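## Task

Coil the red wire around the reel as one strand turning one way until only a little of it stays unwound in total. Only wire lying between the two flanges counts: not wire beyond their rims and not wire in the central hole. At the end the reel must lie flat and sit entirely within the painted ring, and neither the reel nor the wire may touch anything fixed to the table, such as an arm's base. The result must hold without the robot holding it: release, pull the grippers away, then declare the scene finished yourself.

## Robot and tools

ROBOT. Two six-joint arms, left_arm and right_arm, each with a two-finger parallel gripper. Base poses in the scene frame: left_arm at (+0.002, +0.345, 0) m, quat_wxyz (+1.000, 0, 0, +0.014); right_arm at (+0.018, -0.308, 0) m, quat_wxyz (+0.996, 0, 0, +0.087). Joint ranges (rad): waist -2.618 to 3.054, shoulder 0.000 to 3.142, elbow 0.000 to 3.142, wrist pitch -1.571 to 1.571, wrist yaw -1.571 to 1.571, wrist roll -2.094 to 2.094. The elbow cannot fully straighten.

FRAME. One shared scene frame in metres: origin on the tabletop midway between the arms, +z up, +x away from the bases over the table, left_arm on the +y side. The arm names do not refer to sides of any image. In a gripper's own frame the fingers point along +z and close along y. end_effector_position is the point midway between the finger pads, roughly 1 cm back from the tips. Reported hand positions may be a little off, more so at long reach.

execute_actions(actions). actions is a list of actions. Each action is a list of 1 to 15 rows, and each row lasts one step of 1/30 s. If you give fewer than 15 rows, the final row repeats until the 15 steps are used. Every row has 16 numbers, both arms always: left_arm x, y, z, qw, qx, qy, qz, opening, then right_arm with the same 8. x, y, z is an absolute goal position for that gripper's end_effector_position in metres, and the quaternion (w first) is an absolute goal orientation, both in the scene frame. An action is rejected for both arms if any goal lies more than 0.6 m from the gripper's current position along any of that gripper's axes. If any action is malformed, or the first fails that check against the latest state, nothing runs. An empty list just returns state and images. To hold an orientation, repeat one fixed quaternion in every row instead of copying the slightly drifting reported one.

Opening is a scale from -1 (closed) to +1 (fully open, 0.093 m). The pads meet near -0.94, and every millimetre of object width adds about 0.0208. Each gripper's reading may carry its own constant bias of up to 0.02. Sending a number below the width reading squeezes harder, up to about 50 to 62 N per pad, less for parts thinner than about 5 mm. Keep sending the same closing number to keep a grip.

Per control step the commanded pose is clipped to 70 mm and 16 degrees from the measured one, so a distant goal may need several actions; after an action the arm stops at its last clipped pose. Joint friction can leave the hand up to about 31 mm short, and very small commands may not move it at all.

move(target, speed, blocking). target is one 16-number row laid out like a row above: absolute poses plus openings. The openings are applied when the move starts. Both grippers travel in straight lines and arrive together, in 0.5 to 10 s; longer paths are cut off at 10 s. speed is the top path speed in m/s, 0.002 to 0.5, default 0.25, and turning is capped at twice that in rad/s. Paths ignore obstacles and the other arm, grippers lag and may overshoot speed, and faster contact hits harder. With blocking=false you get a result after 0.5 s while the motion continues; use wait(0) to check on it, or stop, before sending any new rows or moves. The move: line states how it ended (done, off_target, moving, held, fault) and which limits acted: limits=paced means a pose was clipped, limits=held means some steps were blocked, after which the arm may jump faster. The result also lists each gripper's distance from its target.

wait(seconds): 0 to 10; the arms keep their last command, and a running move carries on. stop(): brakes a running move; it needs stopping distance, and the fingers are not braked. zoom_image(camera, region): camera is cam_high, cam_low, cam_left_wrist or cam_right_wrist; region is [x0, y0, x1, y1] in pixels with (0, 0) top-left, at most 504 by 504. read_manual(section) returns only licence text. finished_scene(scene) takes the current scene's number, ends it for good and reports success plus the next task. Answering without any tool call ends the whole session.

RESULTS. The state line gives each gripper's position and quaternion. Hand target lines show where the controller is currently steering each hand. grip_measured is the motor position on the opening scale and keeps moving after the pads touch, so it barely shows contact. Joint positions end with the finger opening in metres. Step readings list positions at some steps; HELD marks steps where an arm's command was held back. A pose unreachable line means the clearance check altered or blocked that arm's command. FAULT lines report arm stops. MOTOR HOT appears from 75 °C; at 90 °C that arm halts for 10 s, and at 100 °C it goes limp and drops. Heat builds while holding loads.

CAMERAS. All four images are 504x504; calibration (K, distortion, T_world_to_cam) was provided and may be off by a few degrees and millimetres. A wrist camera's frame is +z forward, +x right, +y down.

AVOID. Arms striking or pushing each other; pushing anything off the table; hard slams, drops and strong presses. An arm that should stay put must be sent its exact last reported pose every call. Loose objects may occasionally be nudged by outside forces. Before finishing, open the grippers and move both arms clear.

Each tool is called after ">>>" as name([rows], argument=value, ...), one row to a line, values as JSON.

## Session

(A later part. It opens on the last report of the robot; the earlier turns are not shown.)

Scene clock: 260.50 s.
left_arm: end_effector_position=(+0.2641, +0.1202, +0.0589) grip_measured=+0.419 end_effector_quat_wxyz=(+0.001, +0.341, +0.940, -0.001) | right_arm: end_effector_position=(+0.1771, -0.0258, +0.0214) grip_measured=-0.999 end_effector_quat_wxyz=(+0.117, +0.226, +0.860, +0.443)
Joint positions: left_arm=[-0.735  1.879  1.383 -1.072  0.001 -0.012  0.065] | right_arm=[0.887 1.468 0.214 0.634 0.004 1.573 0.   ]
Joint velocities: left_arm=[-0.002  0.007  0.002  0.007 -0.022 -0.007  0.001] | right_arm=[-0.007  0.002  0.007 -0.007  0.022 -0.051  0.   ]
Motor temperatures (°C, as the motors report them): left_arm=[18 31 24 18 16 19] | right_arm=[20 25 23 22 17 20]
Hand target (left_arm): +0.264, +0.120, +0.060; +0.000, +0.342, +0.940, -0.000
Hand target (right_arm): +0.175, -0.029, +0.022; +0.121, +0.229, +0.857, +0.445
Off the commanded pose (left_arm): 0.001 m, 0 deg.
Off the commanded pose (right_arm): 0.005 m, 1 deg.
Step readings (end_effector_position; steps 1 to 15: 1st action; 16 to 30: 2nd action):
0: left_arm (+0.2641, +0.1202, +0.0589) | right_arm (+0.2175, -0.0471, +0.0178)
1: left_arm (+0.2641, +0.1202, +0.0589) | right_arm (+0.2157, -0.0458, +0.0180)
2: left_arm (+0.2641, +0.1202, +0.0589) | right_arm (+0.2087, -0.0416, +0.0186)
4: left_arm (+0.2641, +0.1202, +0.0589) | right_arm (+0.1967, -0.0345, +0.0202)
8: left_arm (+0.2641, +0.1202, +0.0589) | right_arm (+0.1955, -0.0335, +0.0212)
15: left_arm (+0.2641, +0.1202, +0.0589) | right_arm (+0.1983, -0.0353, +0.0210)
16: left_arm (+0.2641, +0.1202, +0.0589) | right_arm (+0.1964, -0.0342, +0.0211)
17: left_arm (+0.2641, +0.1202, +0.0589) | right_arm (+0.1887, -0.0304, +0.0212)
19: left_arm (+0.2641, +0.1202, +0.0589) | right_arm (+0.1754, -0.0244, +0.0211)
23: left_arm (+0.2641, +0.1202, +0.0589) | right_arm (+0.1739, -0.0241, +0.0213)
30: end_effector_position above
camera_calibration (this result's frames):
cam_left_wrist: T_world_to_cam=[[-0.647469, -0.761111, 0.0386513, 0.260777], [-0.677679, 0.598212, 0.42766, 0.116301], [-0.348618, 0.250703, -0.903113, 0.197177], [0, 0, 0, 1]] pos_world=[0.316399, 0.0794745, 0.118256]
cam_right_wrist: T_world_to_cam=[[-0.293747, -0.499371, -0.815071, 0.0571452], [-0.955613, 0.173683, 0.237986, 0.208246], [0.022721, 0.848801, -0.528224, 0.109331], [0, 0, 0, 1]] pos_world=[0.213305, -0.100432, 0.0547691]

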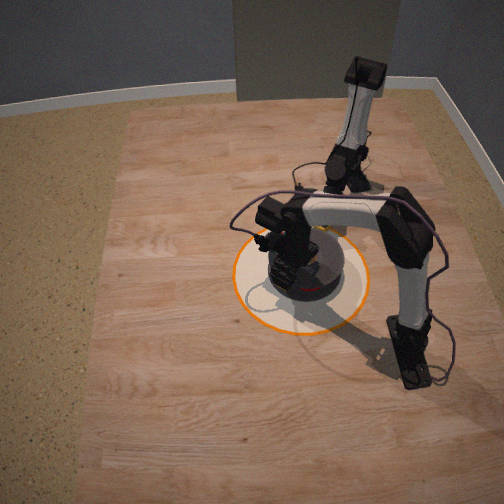

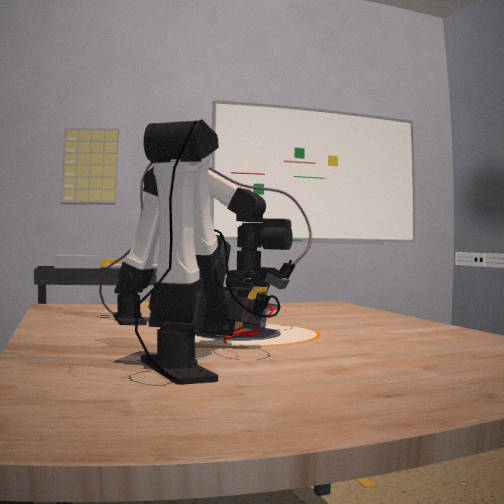

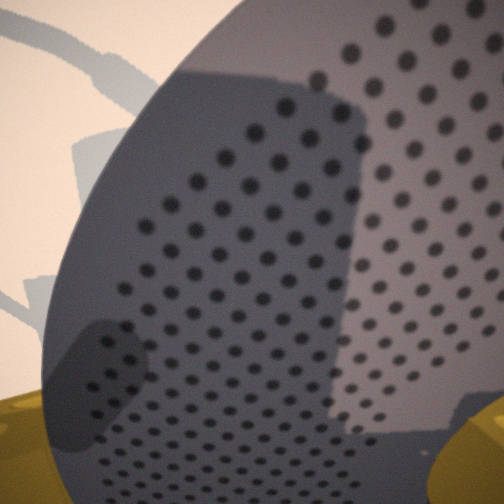

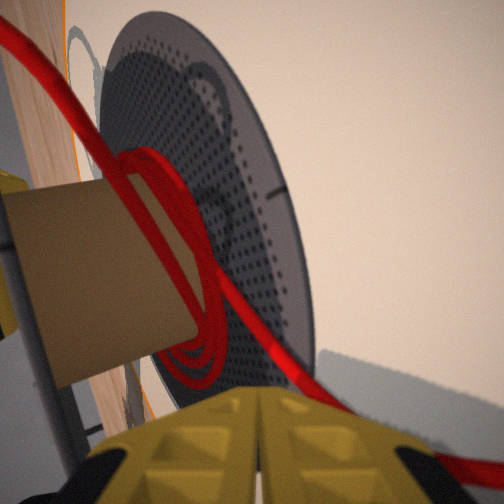

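>>> execute_actions([
  [[0.2645,0.1202,0.060,0,0.342,0.9397,0,0.3,0.20,-0.036,0.026,0.1195,0.2296,0.8568,0.446,-1]],
  [[0.2645,0.1202,0.060,0,0.342,0.9397,0,0.3,0.224,-0.042,0.022,0.1195,0.2296,0.8568,0.446,-1]],
  [[0.2645,0.1202,0.060,0,0.342,0.9397,0,0.3,0.224,-0.042,0.008,0.1195,0.2296,0.8568,0.446,-1]],
])

Scene clock: 263.10 s.
left_arm: end_effector_position=(+0.2641, +0.1202, +0.0589) grip_measured=+0.419 end_effector_quat_wxyz=(+0.001, +0.341, +0.940, -0.001) | right_arm: end_effector_position=(+0.2214, -0.0431, +0.0085) grip_measured=-0.999 end_effector_quat_wxyz=(+0.120, +0.231, +0.858, +0.443)
Joint positions: left_arm=[-0.735  1.879  1.383 -1.072  0.001 -0.012  0.065] | right_arm=[ 0.656  1.609  0.242  0.738 -0.173  1.445  0.   ]
Joint velocities: left_arm=[-0.012 -0.017  0.007 -0.066 -0.007  0.007 -0.001] | right_arm=[ 0.017 -0.002  0.022  0.037 -0.007  0.066  0.   ]
Motor temperatures (°C, as the motors report them): left_arm=[18 31 24 18 16 19] | right_arm=[20 25 23 22 17 20]
Hand target (left_arm): +0.264, +0.120, +0.060; +0.000, +0.342, +0.940, -0.000
Hand target (right_arm): +0.224, -0.042, +0.008; +0.120, +0.230, +0.857, +0.446
Off the commanded pose (left_arm): 0.001 m, 0 deg.
Off the commanded pose (right_arm): 0.003 m, 0 deg.
Step readings (end_effector_position; steps 1 to 15: 1st action; 16 to 30: 2nd action; 31 to 45: 3rd action):
0: left_arm (+0.2641, +0.1202, +0.0589) | right_arm (+0.1780, -0.0263, +0.0214)
1: left_arm (+0.2641, +0.1202, +0.0589) | right_arm (+0.1799, -0.0274, +0.0214)
2: left_arm (+0.2641, +0.1202, +0.0589) | right_arm (+0.1874, -0.0318, +0.0214)
4: left_arm (+0.2641, +0.1202, +0.0589) | right_arm (+0.1991, -0.0394, +0.0215)
8: left_arm (+0.2641, +0.1202, +0.0589) | right_arm (+0.1996, -0.0398, +0.0215)
15: left_arm (+0.2641, +0.1202, +0.0589) | right_arm (+0.1970, -0.0384, +0.0213)
16: left_arm (+0.2641, +0.1202, +0.0589) | right_arm (+0.1991, -0.0394, +0.0211)
17: left_arm (+0.2641, +0.1202, +0.0589) | right_arm (+0.2071, -0.0434, +0.0206)
19: left_arm (+0.2641, +0.1202, +0.0589) | right_arm (+0.2200, -0.0497, +0.0193)
23: left_arm (+0.2641, +0.1202, +0.0589) | right_arm (+0.2208, -0.0488, +0.0182)
30: left_arm (+0.2641, +0.1202, +0.0589) | right_arm (+0.2182, -0.0471, +0.0183)
31: left_arm (+0.2641, +0.1202, +0.0589) | right_arm (+0.2188, -0.0463, +0.0173)
32: left_arm (+0.2641, +0.1202, +0.0589) | right_arm (+0.2195, -0.0455, +0.0145)
34: left_arm (+0.2641, +0.1202, +0.0589) | right_arm (+0.2186, -0.0463, +0.0059)
38: left_arm (+0.2641, +0.1202, +0.0589) | right_arm (+0.2203, -0.0443, +0.0067)
45: end_effector_position above
camera_calibration (this result's frames):
cam_left_wrist: T_world_to_cam=[[-0.647469, -0.761111, 0.0386513, 0.260777], [-0.677679, 0.598212, 0.42766, 0.116301], [-0.348618, 0.250703, -0.903113, 0.197177], [0, 0, 0, 1]] pos_world=[0.316399, 0.0794745, 0.118256]
cam_right_wrist: T_world_to_cam=[[-0.299186, -0.494953, -0.815788, 0.052456], [-0.953584, 0.18569, 0.23706, 0.256729], [0.0341495, 0.848847, -0.527535, 0.113643], [0, 0, 0, 1]] pos_world=[0.256626, -0.118175, 0.0418834]

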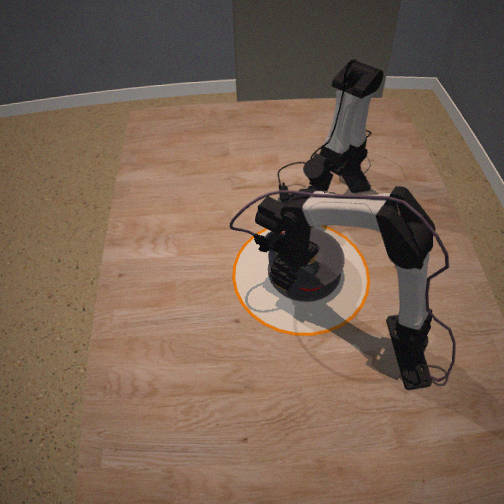

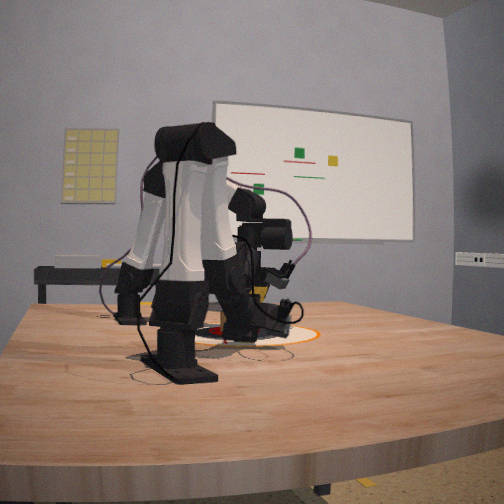

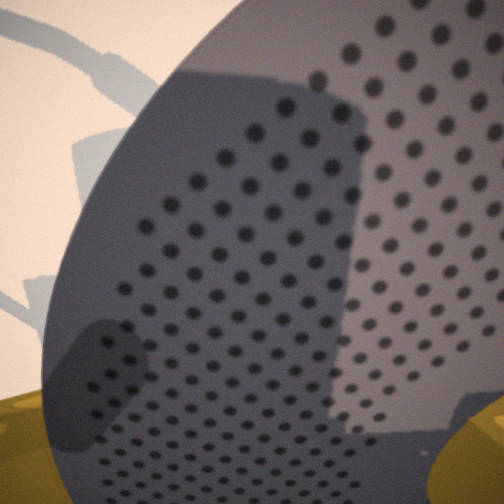

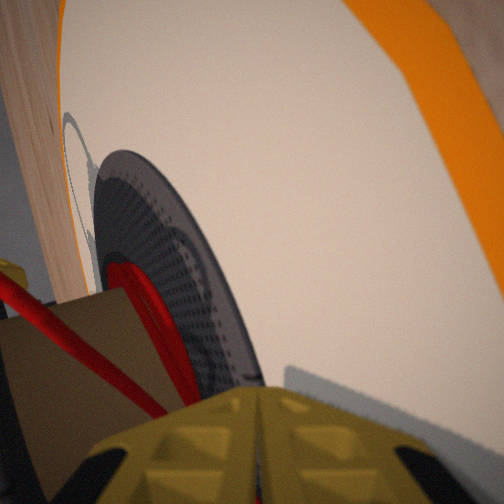

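>>> execute_actions([
  [[0.2645,0.1202,0.060,0,0.342,0.9397,0,0.3,0.20,-0.036,0.009,0.1195,0.2296,0.8568,0.446,-1]],
  [[0.2645,0.1202,0.060,0,0.342,0.9397,0,0.3,0.178,-0.027,0.009,0.1195,0.2296,0.8568,0.446,-1]],
])

Scene clock: 264.93 s.
left_arm: end_effector_position=(+0.2641, +0.1202, +0.0589) grip_measured=+0.419 end_effector_quat_wxyz=(+0.001, +0.341, +0.940, -0.001) | right_arm: end_effector_position=(+0.1813, -0.0239, +0.0075) grip_measured=-0.999 end_effector_quat_wxyz=(+0.117, +0.226, +0.860, +0.442)
Joint positions: left_arm=[-0.735  1.879  1.383 -1.072  0.001 -0.012  0.065] | right_arm=[ 0.873  1.588  0.209  0.758 -0.008  1.565  0.   ]
Joint velocities: left_arm=[-0.012  0.012  0.007 -0.007 -0.051 -0.007 -0.002] | right_arm=[-0.017 -0.012 -0.002 -0.022  0.007  0.037  0.   ]
Motor temperatures (°C, as the motors report them): left_arm=[18 31 24 18 16 19] | right_arm=[20 25 23 23 17 20]
Hand target (left_arm): +0.264, +0.120, +0.060; +0.000, +0.342, +0.940, -0.000
Hand target (right_arm): +0.179, -0.027, +0.009; +0.121, +0.229, +0.857, +0.445
Off the commanded pose (left_arm): 0.001 m, 0 deg.
Off the commanded pose (right_arm): 0.005 m, 1 deg.
Step readings (end_effector_position; steps 1 to 15: 1st action; 16 to 30: 2nd action):
0: left_arm (+0.2641, +0.1202, +0.0589) | right_arm (+0.2218, -0.0427, +0.0092)
1: left_arm (+0.2641, +0.1202, +0.0589) | right_arm (+0.2202, -0.0416, +0.0089)
2: left_arm (+0.2641, +0.1202, +0.0589) | right_arm (+0.2142, -0.0380, +0.0085)
4: left_arm (+0.2641, +0.1202, +0.0589) | right_arm (+0.2029, -0.0329, +0.0065)
8: left_arm (+0.2641, +0.1202, +0.0589) | right_arm (+0.2017, -0.0323, +0.0074)
15: left_arm (+0.2641, +0.1202, +0.0589) | right_arm (+0.2036, -0.0334, +0.0075)
16: left_arm (+0.2641, +0.1202, +0.0589) | right_arm (+0.2015, -0.0325, +0.0074)
17: left_arm (+0.2641, +0.1202, +0.0589) | right_arm (+0.1937, -0.0287, +0.0075)
19: left_arm (+0.2641, +0.1202, +0.0589) | right_arm (+0.1799, -0.0225, +0.0073)
23: left_arm (+0.2641, +0.1202, +0.0589) | right_arm (+0.1782, -0.0222, +0.0075)
30: end_effector_position above
camera_calibration (this result's frames):
cam_left_wrist: T_world_to_cam=[[-0.647469, -0.761111, 0.0386513, 0.260777], [-0.677679, 0.598212, 0.42766, 0.116301], [-0.348618, 0.250703, -0.903113, 0.197177], [0, 0, 0, 1]] pos_world=[0.316399, 0.0794745, 0.118256]
cam_right_wrist: T_world_to_cam=[[-0.294519, -0.500347, -0.814194, 0.0481048], [-0.955383, 0.174121, 0.238589, 0.215146], [0.0223907, 0.848136, -0.529305, 0.100355], [0, 0, 0, 1]] pos_world=[0.217468, -0.0985067, 0.0409533]

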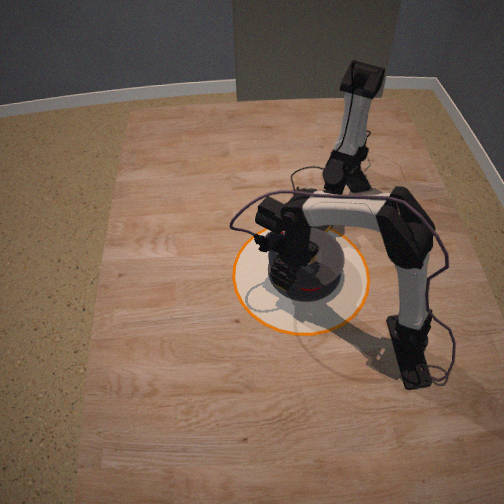

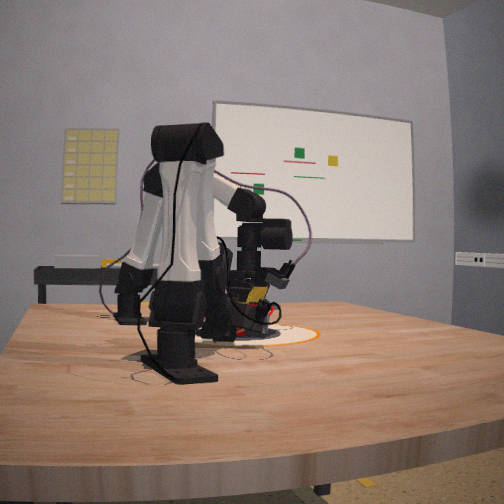

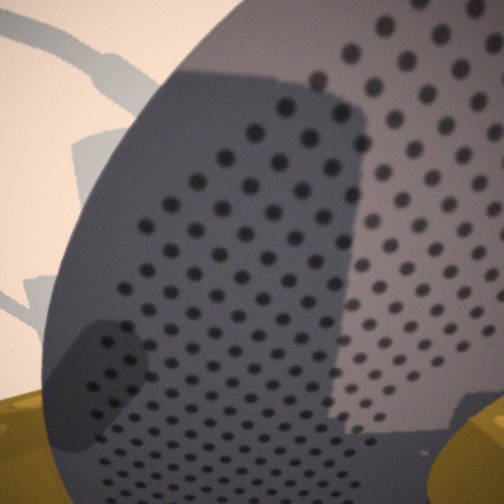

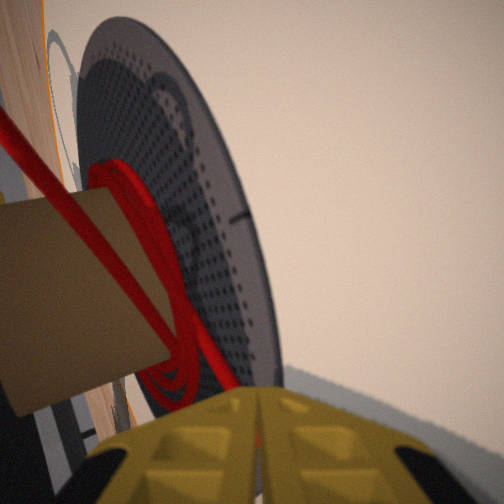

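>>> execute_actions([
  [[0.2645,0.1202,0.060,0,0.342,0.9397,0,0.3,0.160,-0.012,0.009,0.14,0.2,0.86,0.445,-1]],
  [[0.2645,0.1202,0.060,0,0.342,0.9397,0,0.3,0.146,0.006,0.009,0.17,0.16,0.865,0.44,-1]],
])

Scene clock: 266.60 s.
left_arm: end_effector_position=(+0.2641, +0.1202, +0.0589) grip_measured=+0.419 end_effector_quat_wxyz=(+0.001, +0.341, +0.940, -0.001) | right_arm: end_effector_position=(+0.1454, +0.0023, +0.0109) grip_measured=-0.999 end_effector_quat_wxyz=(+0.164, +0.162, +0.865, +0.445)
Joint positions: left_arm=[-0.735  1.879  1.383 -1.072  0.001 -0.012  0.065] | right_arm=[1.115 1.634 0.228 0.808 0.213 1.545 0.   ]
Joint velocities: left_arm=[ 0.007 -0.007 -0.007 -0.095  0.022  0.022  0.   ] | right_arm=[ 0.002 -0.002 -0.002 -0.066 -0.007 -0.022  0.   ]
Motor temperatures (°C, as the motors report them): left_arm=[18 31 24 18 16 19] | right_arm=[20 25 23 23 17 20]
Hand target (left_arm): +0.265, +0.120, +0.060; +0.000, +0.342, +0.940, -0.000
Hand target (right_arm): +0.147, +0.006, +0.009; +0.172, +0.159, +0.867, +0.440
Off the commanded pose (left_arm): 0.001 m, 0 deg.
Off the commanded pose (right_arm): 0.004 m, 1 deg.
Step readings (end_effector_position; steps 1 to 15: 1st action; 16 to 30: 2nd action):
0: left_arm (+0.2641, +0.1202, +0.0589) | right_arm (+0.1821, -0.0244, +0.0075)
1: left_arm (+0.2641, +0.1202, +0.0589) | right_arm (+0.1800, -0.0230, +0.0078)
2: left_arm (+0.2641, +0.1202, +0.0589) | right_arm (+0.1721, -0.0182, +0.0084)
4: left_arm (+0.2641, +0.1202, +0.0589) | right_arm (+0.1585, -0.0102, +0.0101)
8: left_arm (+0.2641, +0.1202, +0.0589) | right_arm (+0.1581, -0.0093, +0.0114)
15: left_arm (+0.2641, +0.1202, +0.0589) | right_arm (+0.1616, -0.0105, +0.0124)
16: left_arm (+0.2641, +0.1202, +0.0589) | right_arm (+0.1599, -0.0098, +0.0118)
17: left_arm (+0.2641, +0.1202, +0.0589) | right_arm (+0.1538, -0.0056, +0.0118)
19: left_arm (+0.2641, +0.1202, +0.0589) | right_arm (+0.1428, +0.0020, +0.0108)
23: left_arm (+0.2641, +0.1202, +0.0589) | right_arm (+0.1431, +0.0032, +0.0106)
30: end_effector_position above
camera_calibration (this result's frames):
cam_left_wrist: T_world_to_cam=[[-0.647469, -0.761111, 0.0386513, 0.260777], [-0.677679, 0.598212, 0.42766, 0.116301], [-0.348618, 0.250703, -0.903113, 0.197177], [0, 0, 0, 1]] pos_world=[0.316399, 0.0794745, 0.118256]
cam_right_wrist: T_world_to_cam=[[-0.14223, -0.546443, -0.825331, 0.0315574], [-0.989134, 0.109813, 0.0977529, 0.182073], [0.0372154, 0.830266, -0.556124, 0.0788799], [0, 0, 0, 1]] pos_world=[0.181647, -0.0682409, 0.0521141]

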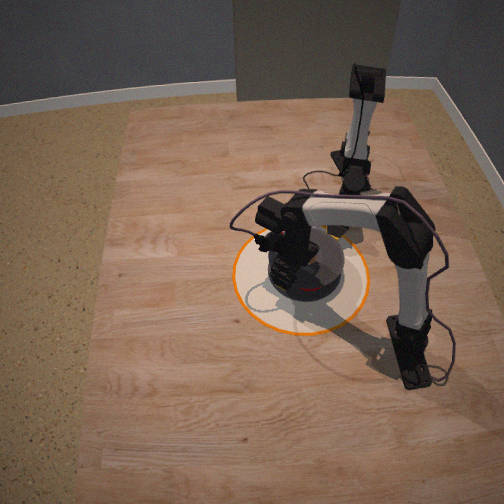

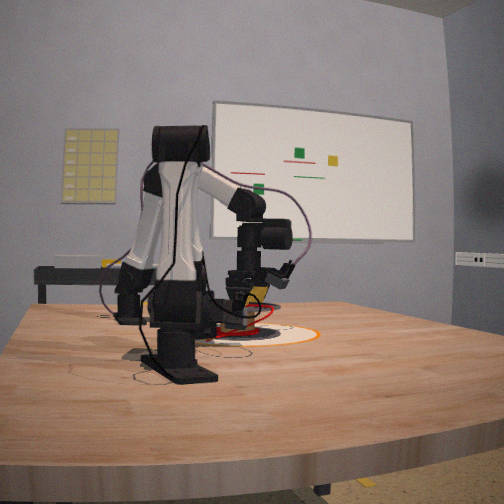

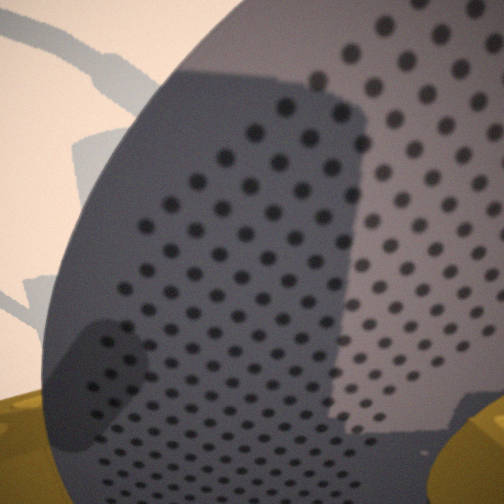

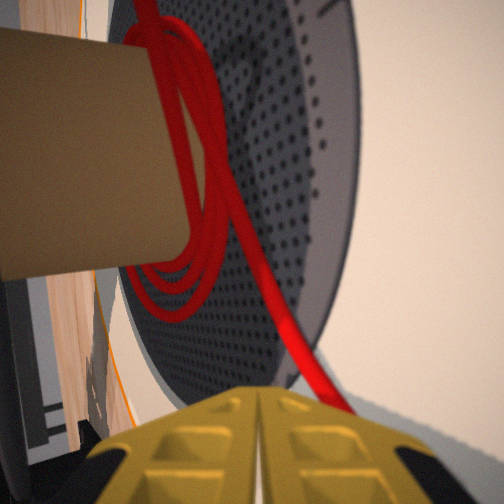

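>>> execute_actions([
  [[0.2645,0.1202,0.060,0,0.342,0.9397,0,0.3,0.16,-0.015,0.028,0.1195,0.2296,0.8568,0.446,-1]],
  [[0.2645,0.1202,0.060,0,0.342,0.9397,0,0.3,0.20,-0.04,0.026,0.1195,0.2296,0.8568,0.446,-1]],
  [[0.2645,0.1202,0.060,0,0.342,0.9397,0,0.3,0.228,-0.044,0.022,0.1195,0.2296,0.8568,0.446,-1]],
  [[0.2645,0.1202,0.060,0,0.342,0.9397,0,0.3,0.228,-0.036,0.007,0.1195,0.2296,0.8568,0.446,-1]],
  [[0.2645,0.1202,0.060,0,0.342,0.9397,0,0.3,0.205,-0.026,0.005,0.1195,0.2296,0.8568,0.446,-1]],
])

Scene clock: 274.03 s.
left_arm: end_effector_position=(+0.2638, +0.1206, +0.0589) grip_measured=+0.419 end_effector_quat_wxyz=(+0.000, +0.340, +0.941, -0.001) | right_arm: end_effector_position=(+0.2078, -0.0234, +0.0103) grip_measured=-0.999 end_effector_quat_wxyz=(+0.119, +0.224, +0.856, +0.451)
Joint positions: left_arm=[-0.735  1.879  1.383 -1.074  0.002 -0.014  0.065] | right_arm=[ 0.76   1.638  0.256  0.777 -0.101  1.499  0.   ]
Joint velocities: left_arm=[-0.012 -0.002 -0.017 -0.051 -0.007 -0.007 -0.   ] | right_arm=[-0.017 -0.002 -0.007 -0.007  0.007  0.007  0.   ]
Motor temperatures (°C, as the motors report them): left_arm=[18 31 25 18 16 19] | right_arm=[20 24 23 23 17 20]
Hand target (left_arm): +0.264, +0.120, +0.060; +0.000, +0.342, +0.940, -0.000
Hand target (right_arm): +0.205, -0.027, +0.005; +0.121, +0.228, +0.857, +0.445
Off the commanded pose (left_arm): 0.001 m, 0 deg.
Off the commanded pose (right_arm): 0.007 m, 1 deg.
Step readings (end_effector_position; steps 1 to 15: 1st action; 16 to 30: 2nd action; 31 to 45: 3rd action; 46 to 60: 4th action; 61 to 75: 5th action):
0: left_arm (+0.2641, +0.1202, +0.0589) | right_arm (+0.1458, +0.0022, +0.0110)
1: left_arm (+0.2641, +0.1202, +0.0589) | right_arm (+0.1470, +0.0015, +0.0130)
2: left_arm (+0.2641, +0.1202, +0.0589) | right_arm (+0.1527, -0.0019, +0.0184)
4: left_arm (+0.2641, +0.1202, +0.0589) | right_arm (+0.1640, -0.0055, +0.0329)
8: left_arm (+0.2638, +0.1206, +0.0589) | right_arm (+0.1641, -0.0091, +0.0367)
15: left_arm (+0.2638, +0.1206, +0.0589) | right_arm (+0.1593, -0.0141, +0.0268)
16: left_arm (+0.2638, +0.1206, +0.0589) | right_arm (+0.1635, -0.0159, +0.0264)
17: left_arm (+0.2638, +0.1206, +0.0589) | right_arm (+0.1787, -0.0238, +0.0263)
19: left_arm (+0.2638, +0.1206, +0.0589) | right_arm (+0.2034, -0.0391, +0.0262)
23: left_arm (+0.2638, +0.1206, +0.0589) | right_arm (+0.2070, -0.0417, +0.0262)
30: left_arm (+0.2638, +0.1206, +0.0589) | right_arm (+0.2008, -0.0376, +0.0265)
31: left_arm (+0.2638, +0.1206, +0.0589) | right_arm (+0.2029, -0.0388, +0.0258)
32: left_arm (+0.2638, +0.1206, +0.0589) | right_arm (+0.2112, -0.0436, +0.0241)
34: left_arm (+0.2638, +0.1206, +0.0589) | right_arm (+0.2242, -0.0518, +0.0200)
38: left_arm (+0.2638, +0.1206, +0.0589) | right_arm (+0.2243, -0.0519, +0.0170)
45: left_arm (+0.2638, +0.1206, +0.0589) | right_arm (+0.2214, -0.0498, +0.0174)
46: left_arm (+0.2638, +0.1206, +0.0589) | right_arm (+0.2219, -0.0488, +0.0160)
47: left_arm (+0.2638, +0.1206, +0.0589) | right_arm (+0.2229, -0.0470, +0.0122)
49: left_arm (+0.2638, +0.1206, +0.0589) | right_arm (+0.2234, -0.0452, +0.0056)
53: left_arm (+0.2638, +0.1206, +0.0589) | right_arm (+0.2254, -0.0425, +0.0063)
60: left_arm (+0.2638, +0.1206, +0.0589) | right_arm (+0.2260, -0.0417, +0.0065)
61: left_arm (+0.2638, +0.1206, +0.0589) | right_arm (+0.2245, -0.0398, +0.0068)
62: left_arm (+0.2638, +0.1206, +0.0589) | right_arm (+0.2180, -0.0341, +0.0073)
64: left_arm (+0.2638, +0.1206, +0.0589) | right_arm (+0.2058, -0.0243, +0.0085)
68: left_arm (+0.2638, +0.1206, +0.0589) | right_arm (+0.2048, -0.0222, +0.0097)
75: end_effector_position above
camera_calibration (this result's frames):
cam_left_wrist: T_world_to_cam=[[-0.64536, -0.762861, 0.0394105, 0.260522], [-0.678437, 0.596121, 0.429376, 0.116233], [-0.351048, 0.250364, -0.902266, 0.197615], [0, 0, 0, 1]] pos_world=[0.316359, 0.0799779, 0.118126]
cam_right_wrist: T_world_to_cam=[[-0.284639, -0.487237, -0.825579, 0.0568431], [-0.958262, 0.168637, 0.230859, 0.240245], [0.0267398, 0.856832, -0.514901, 0.0999551], [0, 0, 0, 1]] pos_world=[0.243724, -0.0984628, 0.0429328]

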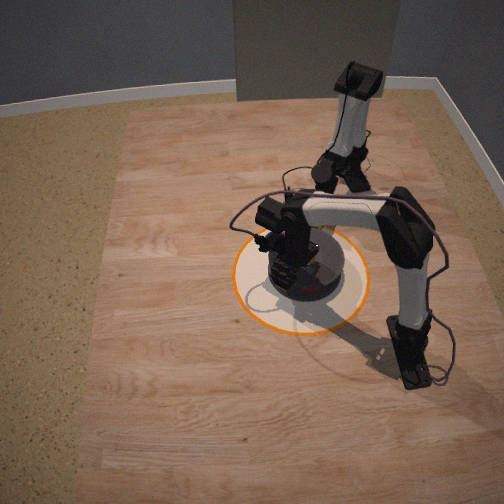

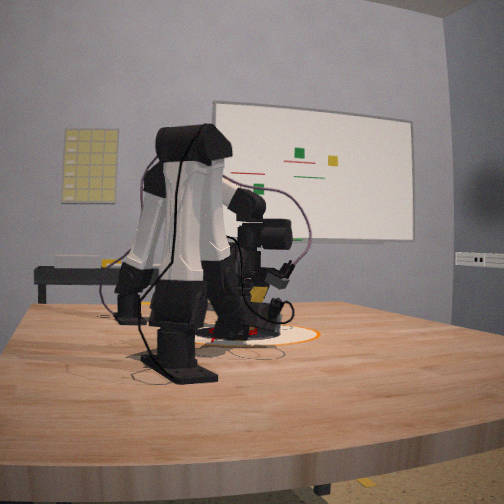

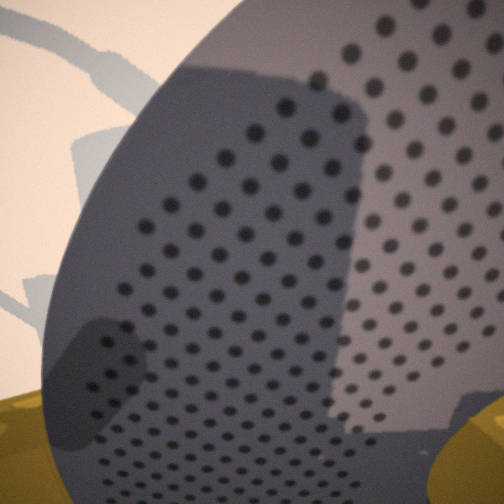

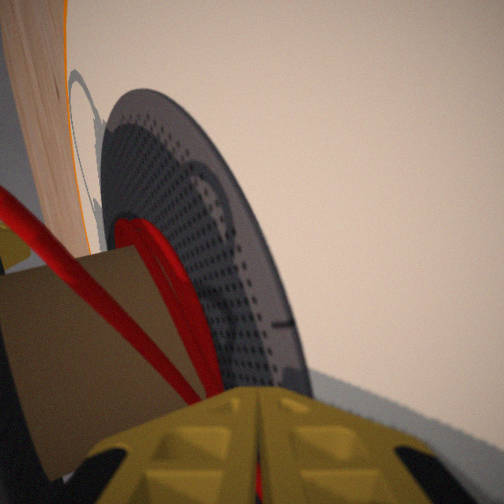

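>>> execute_actions([
  [[0.2499,0.1313,0.060,0,0.1736,0.9848,0,0.3,0.205,-0.026,0.005,0.1195,0.2296,0.8568,0.446,-1]],
  [[0.2287,0.135,0.060,0,0,1,0,0.3,0.205,-0.026,0.005,0.1195,0.2296,0.8568,0.446,-1]],
])

Scene clock: 275.37 s.
left_arm: end_effector_position=(+0.2297, +0.1326, +0.0573) grip_measured=+0.420 end_effector_quat_wxyz=(-0.011, +0.016, +1.000, -0.003) | right_arm: end_effector_position=(+0.2088, -0.0233, +0.0111) grip_measured=-0.999 end_effector_quat_wxyz=(+0.120, +0.228, +0.854, +0.452)
Joint positions: left_arm=[-0.767  1.77   1.238 -1.051  0.019 -0.708  0.065] | right_arm=[ 0.76   1.638  0.256  0.782 -0.096  1.506  0.   ]
Joint velocities: left_arm=[ 0.017 -0.022 -0.007  0.022  0.007 -0.139  0.001] | right_arm=[ 0.002 -0.007 -0.017 -0.022 -0.022  0.022  0.   ]
Motor temperatures (°C, as the motors report them): left_arm=[18 31 25 18 16 19] | right_arm=[20 24 23 23 17 20]
Hand target (left_arm): +0.229, +0.136, +0.060; -0.000, +0.000, +1.000, -0.000
Hand target (right_arm): +0.205, -0.026, +0.005; +0.120, +0.230, +0.857, +0.446
Off the commanded pose (left_arm): 0.004 m, 2 deg.
Off the commanded pose (right_arm): 0.008 m, 1 deg.
Step readings (end_effector_position; steps 1 to 15: 1st action; 16 to 30: 2nd action):
0: left_arm (+0.2638, +0.1206, +0.0589) | right_arm (+0.2085, -0.0236, +0.0105)
1: left_arm (+0.2624, +0.1216, +0.0579) | right_arm (+0.2085, -0.0236, +0.0105)
2: left_arm (+0.2596, +0.1234, +0.0579) | right_arm (+0.2085, -0.0236, +0.0105)
4: left_arm (+0.2544, +0.1273, +0.0577) | right_arm (+0.2085, -0.0236, +0.0106)
8: left_arm (+0.2515, +0.1294, +0.0577) | right_arm (+0.2085, -0.0235, +0.0107)
15: left_arm (+0.2508, +0.1296, +0.0576) | right_arm (+0.2086, -0.0235, +0.0107)
16: left_arm (+0.2491, +0.1299, +0.0576) | right_arm (+0.2086, -0.0235, +0.0107)
17: left_arm (+0.2456, +0.1314, +0.0574) | right_arm (+0.2086, -0.0235, +0.0107)
19: left_arm (+0.2368, +0.1343, +0.0573) | right_arm (+0.2086, -0.0235, +0.0108)
23: left_arm (+0.2294, +0.1337, +0.0576) | right_arm (+0.2086, -0.0234, +0.0109)
30: end_effector_position above
camera_calibration (this result's frames):
cam_left_wrist: T_world_to_cam=[[-0.0403399, -0.99822, 0.0439261, 0.13973], [-0.891349, 0.0558172, 0.449868, 0.206009], [-0.451519, -0.0210059, -0.892014, 0.239591], [0, 0, 0, 1]] pos_world=[0.297442, 0.133015, 0.114904]
cam_right_wrist: T_world_to_cam=[[-0.288958, -0.48102, -0.827722, 0.0588786], [-0.956767, 0.175051, 0.23228, 0.240828], [0.033162, 0.859056, -0.510806, 0.0989544], [0, 0, 0, 1]] pos_world=[0.244148, -0.0988427, 0.0433422]

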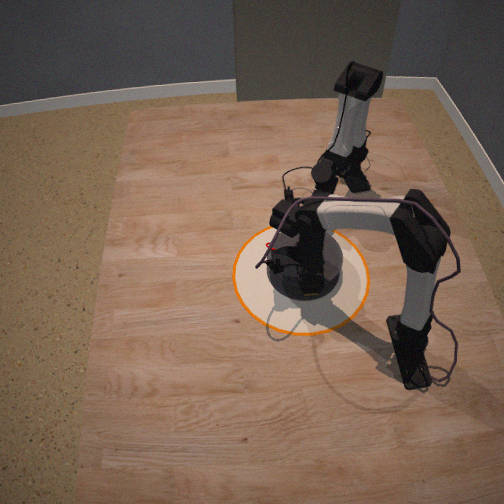

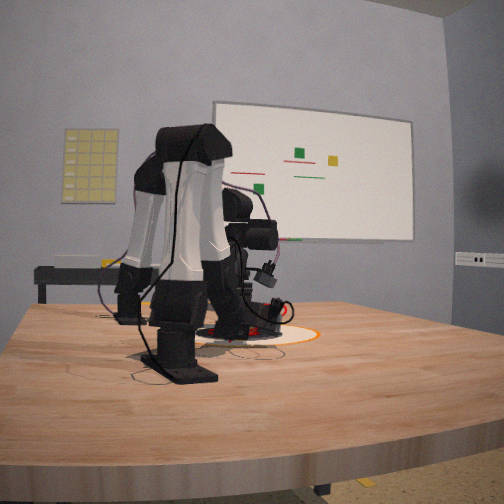

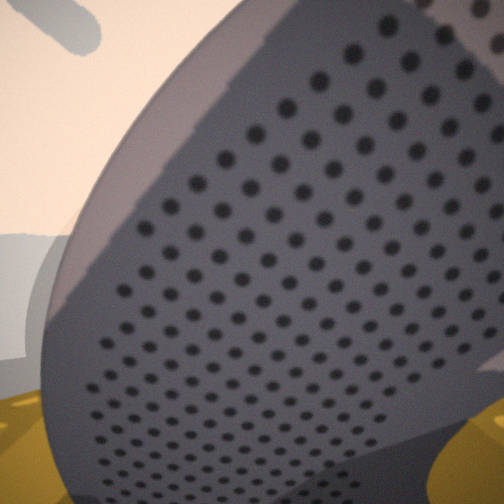

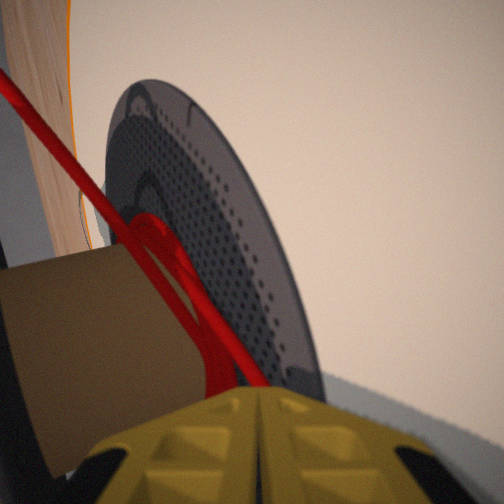

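>>> execute_actions(actions=[])

Scene clock: 276.93 s.
left_arm: end_effector_position=(+0.2298, +0.1326, +0.0573) grip_measured=+0.420 end_effector_quat_wxyz=(-0.011, +0.007, +1.000, -0.003) | right_arm: end_effector_position=(+0.2089, -0.0232, +0.0114) grip_measured=-0.999 end_effector_quat_wxyz=(+0.120, +0.228, +0.854, +0.453)
Joint positions: left_arm=[-0.767  1.77   1.238 -1.05   0.019 -0.727  0.065] | right_arm=[ 0.76   1.638  0.256  0.783 -0.096  1.506  0.   ]
Joint velocities: left_arm=[-0.002 -0.002 -0.012 -0.066 -0.022 -0.051 -0.   ] | right_arm=[-0.007  0.002 -0.012 -0.007  0.022  0.007  0.   ]
Motor temperatures (°C, as the motors report them): left_arm=[18 32 25 18 16 19] | right_arm=[20 24 22 24 17 20]
Hand target (left_arm): +0.229, +0.136, +0.060; -0.000, +0.000, +1.000, +0.000
Hand target (right_arm): +0.205, -0.026, +0.005; +0.119, +0.230, +0.857, +0.446
Off the commanded pose (left_arm): 0.004 m, 1 deg.
Off the commanded pose (right_arm): 0.008 m, 1 deg.
camera_calibration (this result's frames):
cam_left_wrist: T_world_to_cam=[[-0.0213061, -0.998815, 0.043768, 0.135385], [-0.892328, 0.0387413, 0.449721, 0.20857], [-0.450884, -0.0294736, -0.892096, 0.240601], [0, 0, 0, 1]] pos_world=[0.297481, 0.134236, 0.114915]
cam_right_wrist: T_world_to_cam=[[-0.288395, -0.480258, -0.82836, 0.059062], [-0.956925, 0.174837, 0.23179, 0.240875], [0.0335093, 0.859526, -0.509993, 0.0988894], [0, 0, 0, 1]] pos_world=[0.244219, -0.0987469, 0.0435251]

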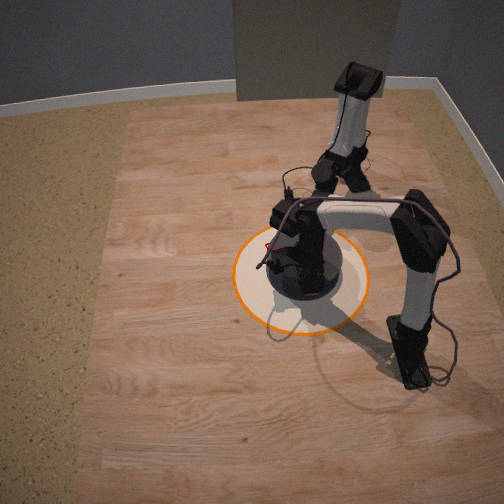

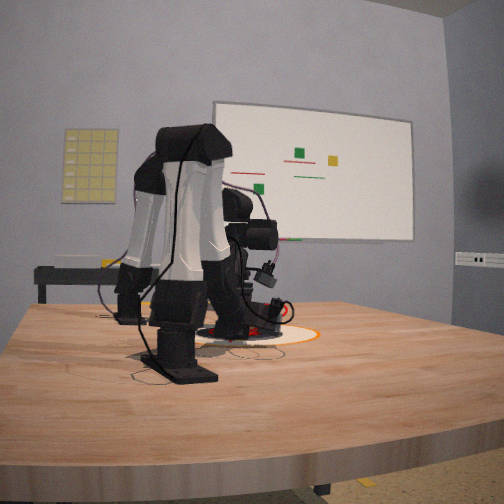

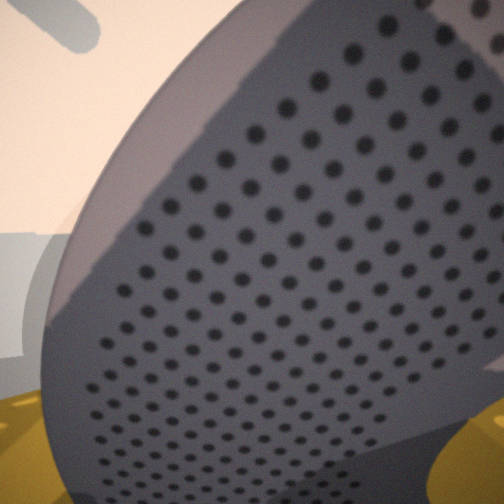

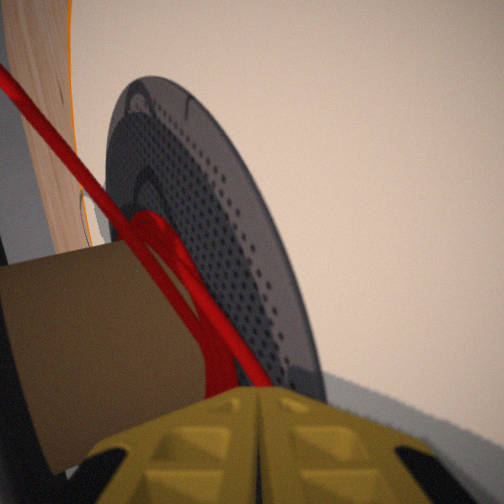

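>>> execute_actions([
  [[0.2078,0.1313,0.060,0,-0.1736,0.9848,0,0.3,0.205,-0.026,0.005,0.1195,0.2296,0.8568,0.446,-1]],
  [[0.2078,0.1313,0.060,0,-0.1736,0.9848,0,0.3,0.205,-0.026,0.005,0.1195,0.2296,0.8568,0.446,-1]],
])

Scene clock: 278.40 s.
left_arm: end_effector_position=(+0.2085, +0.1272, +0.0574) grip_measured=+0.420 end_effector_quat_wxyz=(-0.011, -0.169, +0.986, -0.003) | right_arm: end_effector_position=(+0.2091, -0.0231, +0.0117) grip_measured=-0.999 end_effector_quat_wxyz=(+0.121, +0.228, +0.853, +0.453)
Joint positions: left_arm=[-0.827  1.724  1.184 -1.038  0.022 -1.138  0.065] | right_arm=[ 0.76   1.638  0.256  0.784 -0.095  1.506  0.   ]
Joint velocities: left_arm=[-0.012 -0.007 -0.007 -0.081  0.007  0.037 -0.001] | right_arm=[-0.002  0.002  0.007  0.007 -0.022 -0.022  0.   ]
Motor temperatures (°C, as the motors report them): left_arm=[18 32 24 18 16 19] | right_arm=[20 24 22 24 17 20]
Hand target (left_arm): +0.208, +0.131, +0.060; -0.000, -0.174, +0.985, -0.000
Hand target (right_arm): +0.205, -0.026, +0.005; +0.120, +0.229, +0.857, +0.446
Off the commanded pose (left_arm): 0.005 m, 1 deg.
Off the commanded pose (right_arm): 0.008 m, 1 deg.
Step readings (end_effector_position; steps 1 to 15: 1st action; 16 to 30: 2nd action):
0: left_arm (+0.2298, +0.1326, +0.0573) | right_arm (+0.2089, -0.0232, +0.0114)
1: left_arm (+0.2280, +0.1321, +0.0573) | right_arm (+0.2089, -0.0232, +0.0114)
2: left_arm (+0.2244, +0.1320, +0.0572) | right_arm (+0.2089, -0.0232, +0.0114)
4: left_arm (+0.2155, +0.1308, +0.0573) | right_arm (+0.2089, -0.0232, +0.0114)
8: left_arm (+0.2082, +0.1282, +0.0577) | right_arm (+0.2090, -0.0232, +0.0114)
15: left_arm (+0.2083, +0.1274, +0.0575) | right_arm (+0.2091, -0.0231, +0.0117)
16: left_arm (+0.2084, +0.1274, +0.0575) | right_arm (+0.2091, -0.0231, +0.0117)
17: left_arm (+0.2084, +0.1273, +0.0574) | right_arm (+0.2091, -0.0231, +0.0117)
19: left_arm (+0.2084, +0.1273, +0.0574) | right_arm (+0.2091, -0.0231, +0.0117)
23: left_arm (+0.2084, +0.1273, +0.0574) | right_arm (+0.2091, -0.0231, +0.0117)
30: end_effector_position above
camera_calibration (this result's frames):
cam_left_wrist: T_world_to_cam=[[0.324517, -0.945018, 0.04036, 0.0508547], [-0.849655, -0.272488, 0.451484, 0.22031], [-0.415663, -0.180806, -0.891366, 0.242893], [0, 0, 0, 1]] pos_world=[0.271645, 0.152007, 0.114987]
cam_right_wrist: T_world_to_cam=[[-0.287659, -0.479271, -0.829187, 0.0593018], [-0.957104, 0.175216, 0.230761, 0.24107], [0.0346897, 0.859999, -0.509115, 0.0987022], [0, 0, 0, 1]] pos_world=[0.244364, -0.0987014, 0.0437937]

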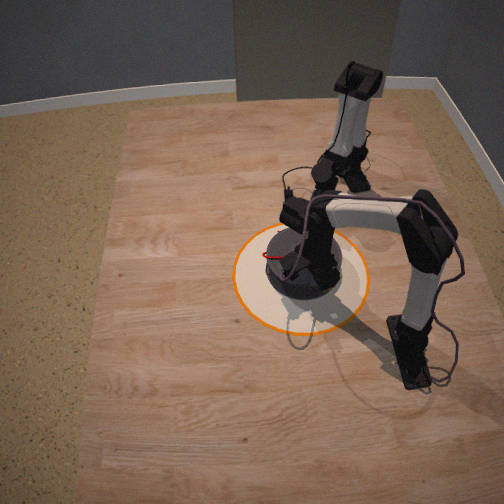

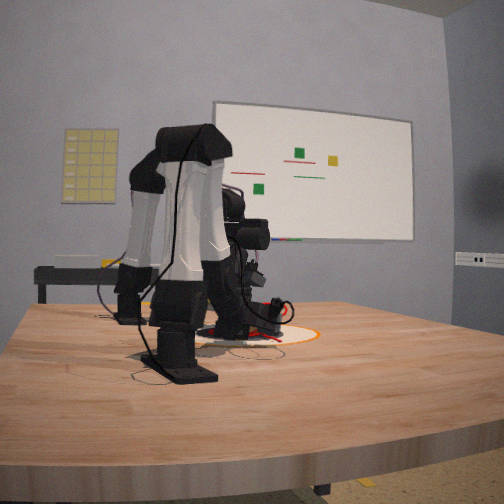

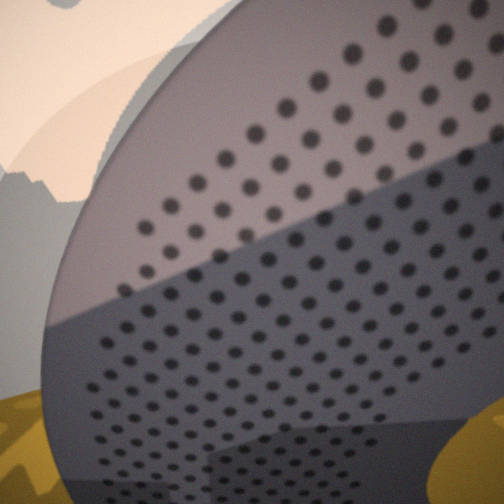

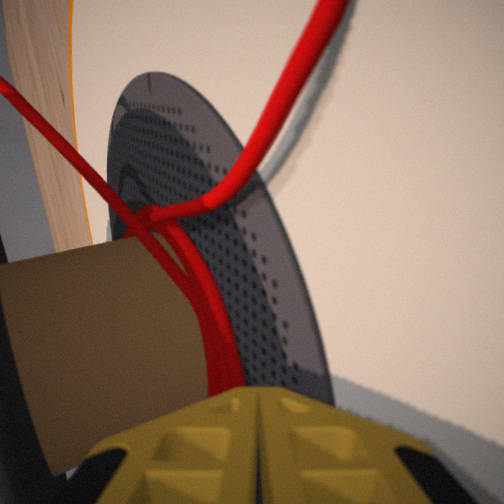

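>>> zoom_image(camera="cam_low", region=[180, 270, 340, 380])

>>> zoom_image(camera="cam_high", region=[220, 200, 380, 340])

Region (180, 270, 340, 380) of cam_low's 504x504 image, scaled by 3.150, with more detail than that image has; it fills the top 346 rows of this view, and the rest is white.

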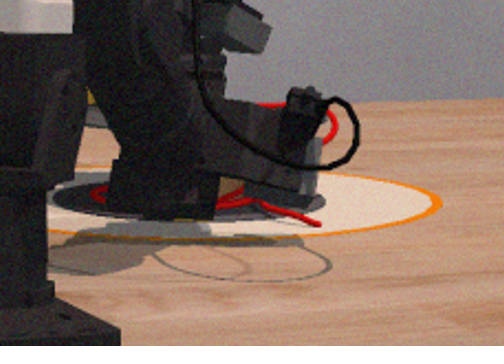

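Region (220, 200, 380, 340) of cam_high's 504x504 image, scaled by 3.150, with more detail than that image has; it fills the top 441 rows of this view, and the rest is white.

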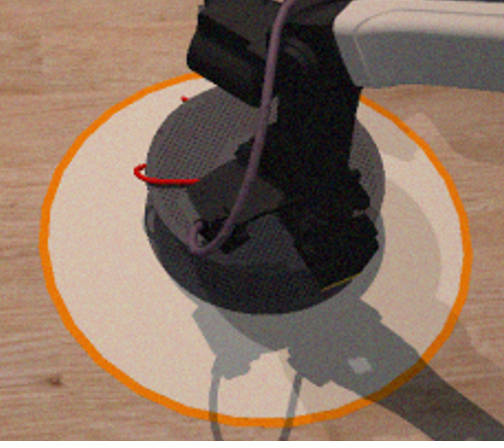

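>>> execute_actions([
  [[0.2078,0.1313,0.060,0,-0.1736,0.9848,0,0.3,0.205,-0.07,0.02,0.1195,0.2296,0.8568,0.446,-1]],
  [[0.2078,0.1313,0.060,0,-0.1736,0.9848,0,0.3,0.205,-0.11,0.06,0.1195,0.2296,0.8568,0.446,-1]],
  [[0.2078,0.1313,0.060,0,-0.1736,0.9848,0,0.3,0.205,-0.13,0.10,0.1195,0.2296,0.8568,0.446,-1]],
])

Scene clock: 281.00 s.
left_arm: end_effector_position=(+0.2085, +0.1272, +0.0574) grip_measured=+0.420 end_effector_quat_wxyz=(-0.011, -0.169, +0.986, -0.003) | right_arm: end_effector_position=(+0.2086, -0.1275, +0.0992) grip_measured=-0.999 end_effector_quat_wxyz=(+0.129, +0.234, +0.850, +0.455)
Joint positions: left_arm=[-0.827  1.724  1.184 -1.038  0.022 -1.139  0.065] | right_arm=[ 0.301  0.757  0.289 -0.195 -0.451  1.235  0.   ]
Joint velocities: left_arm=[ 0.012  0.012 -0.007  0.037 -0.066 -0.037  0.   ] | right_arm=[-0.022 -0.007 -0.012 -0.359 -0.022 -0.066  0.   ]
Motor temperatures (°C, as the motors report them): left_arm=[18 32 24 18 16 19] | right_arm=[20 24 22 24 17 20]
Hand target (left_arm): +0.208, +0.131, +0.060; -0.000, -0.174, +0.985, -0.000
Hand target (right_arm): +0.206, -0.129, +0.101; +0.119, +0.231, +0.855, +0.449
Off the commanded pose (left_arm): 0.005 m, 1 deg.
Off the commanded pose (right_arm): 0.004 m, 2 deg.
Step readings (end_effector_position; steps 1 to 15: 1st action; 16 to 30: 2nd action; 31 to 45: 3rd action):
0: left_arm (+0.2085, +0.1272, +0.0574) | right_arm (+0.2091, -0.0231, +0.0117)
1: left_arm (+0.2085, +0.1272, +0.0574) | right_arm (+0.2089, -0.0269, +0.0132)
2: left_arm (+0.2085, +0.1272, +0.0574) | right_arm (+0.2110, -0.0368, +0.0166)
4: left_arm (+0.2085, +0.1272, +0.0574) | right_arm (+0.2156, -0.0549, +0.0223)
8: left_arm (+0.2085, +0.1272, +0.0574) | right_arm (+0.2154, -0.0627, +0.0298)
15: left_arm (+0.2085, +0.1272, +0.0574) | right_arm (+0.2090, -0.0646, +0.0247)
16: left_arm (+0.2085, +0.1272, +0.0574) | right_arm (+0.2091, -0.0685, +0.0276)
17: left_arm (+0.2085, +0.1272, +0.0574) | right_arm (+0.2131, -0.0781, +0.0360)
19: left_arm (+0.2085, +0.1272, +0.0574) | right_arm (+0.2227, -0.0914, +0.0592)
23: left_arm (+0.2085, +0.1272, +0.0574) | right_arm (+0.2230, -0.1012, +0.0810)
30: left_arm (+0.2085, +0.1272, +0.0574) | right_arm (+0.2089, -0.1071, +0.0633)
31: left_arm (+0.2085, +0.1272, +0.0574) | right_arm (+0.2081, -0.1094, +0.0647)
32: left_arm (+0.2085, +0.1272, +0.0574) | right_arm (+0.2100, -0.1143, +0.0702)
34: left_arm (+0.2085, +0.1272, +0.0574) | right_arm (+0.2164, -0.1199, +0.0889)
38: left_arm (+0.2085, +0.1272, +0.0574) | right_arm (+0.2204, -0.1229, +0.1121)
45: end_effector_position above
camera_calibration (this result's frames):
cam_left_wrist: T_world_to_cam=[[0.325599, -0.944647, 0.0403336, 0.0505835], [-0.849337, -0.27347, 0.451487, 0.220368], [-0.415466, -0.181261, -0.891365, 0.242909], [0, 0, 0, 1]] pos_world=[0.271618, 0.152078, 0.114987]
cam_right_wrist: T_world_to_cam=[[-0.288313, -0.471229, -0.833558, 0.0832773], [-0.955901, 0.192499, 0.221806, 0.241583], [0.055938, 0.860748, -0.505948, 0.228445], [0, 0, 0, 1]] pos_world=[0.242161, -0.203895, 0.131413]

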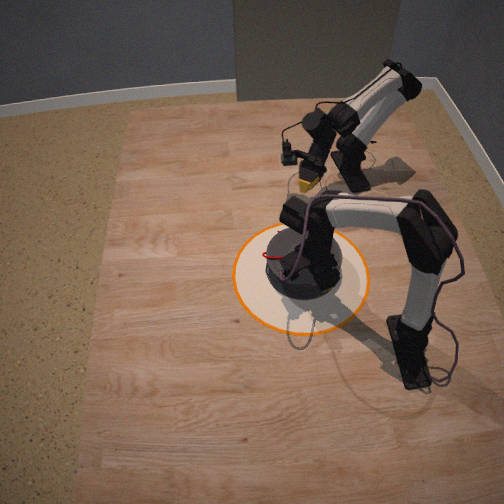

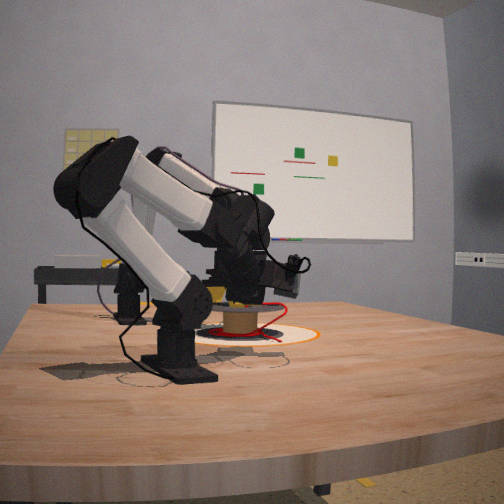

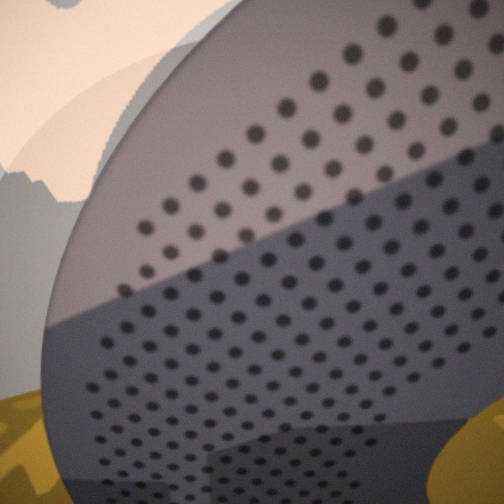

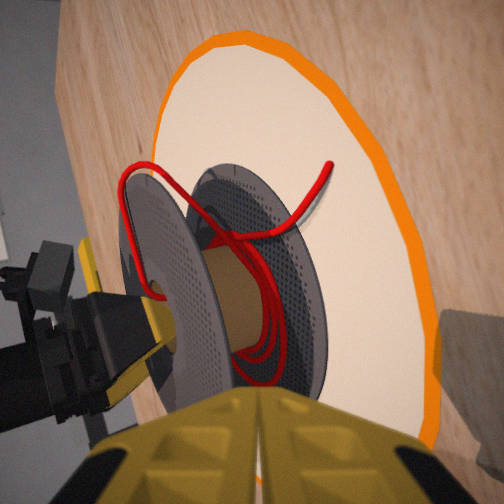

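>>> zoom_image(camera="cam_right_wrist", region=[100, 140, 360, 400])

Region (100, 140, 360, 400) of cam_right_wrist's 504x504 image, scaled by 1.938, with more detail than that image has.

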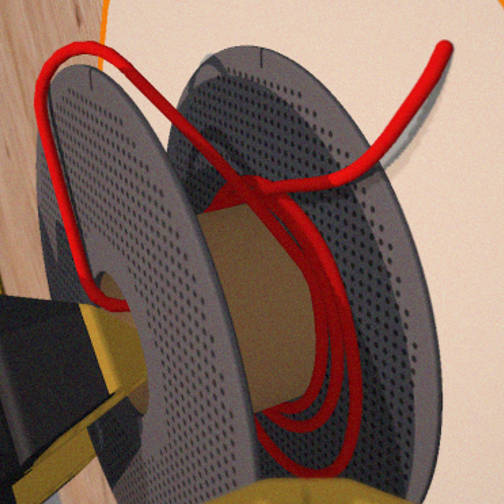

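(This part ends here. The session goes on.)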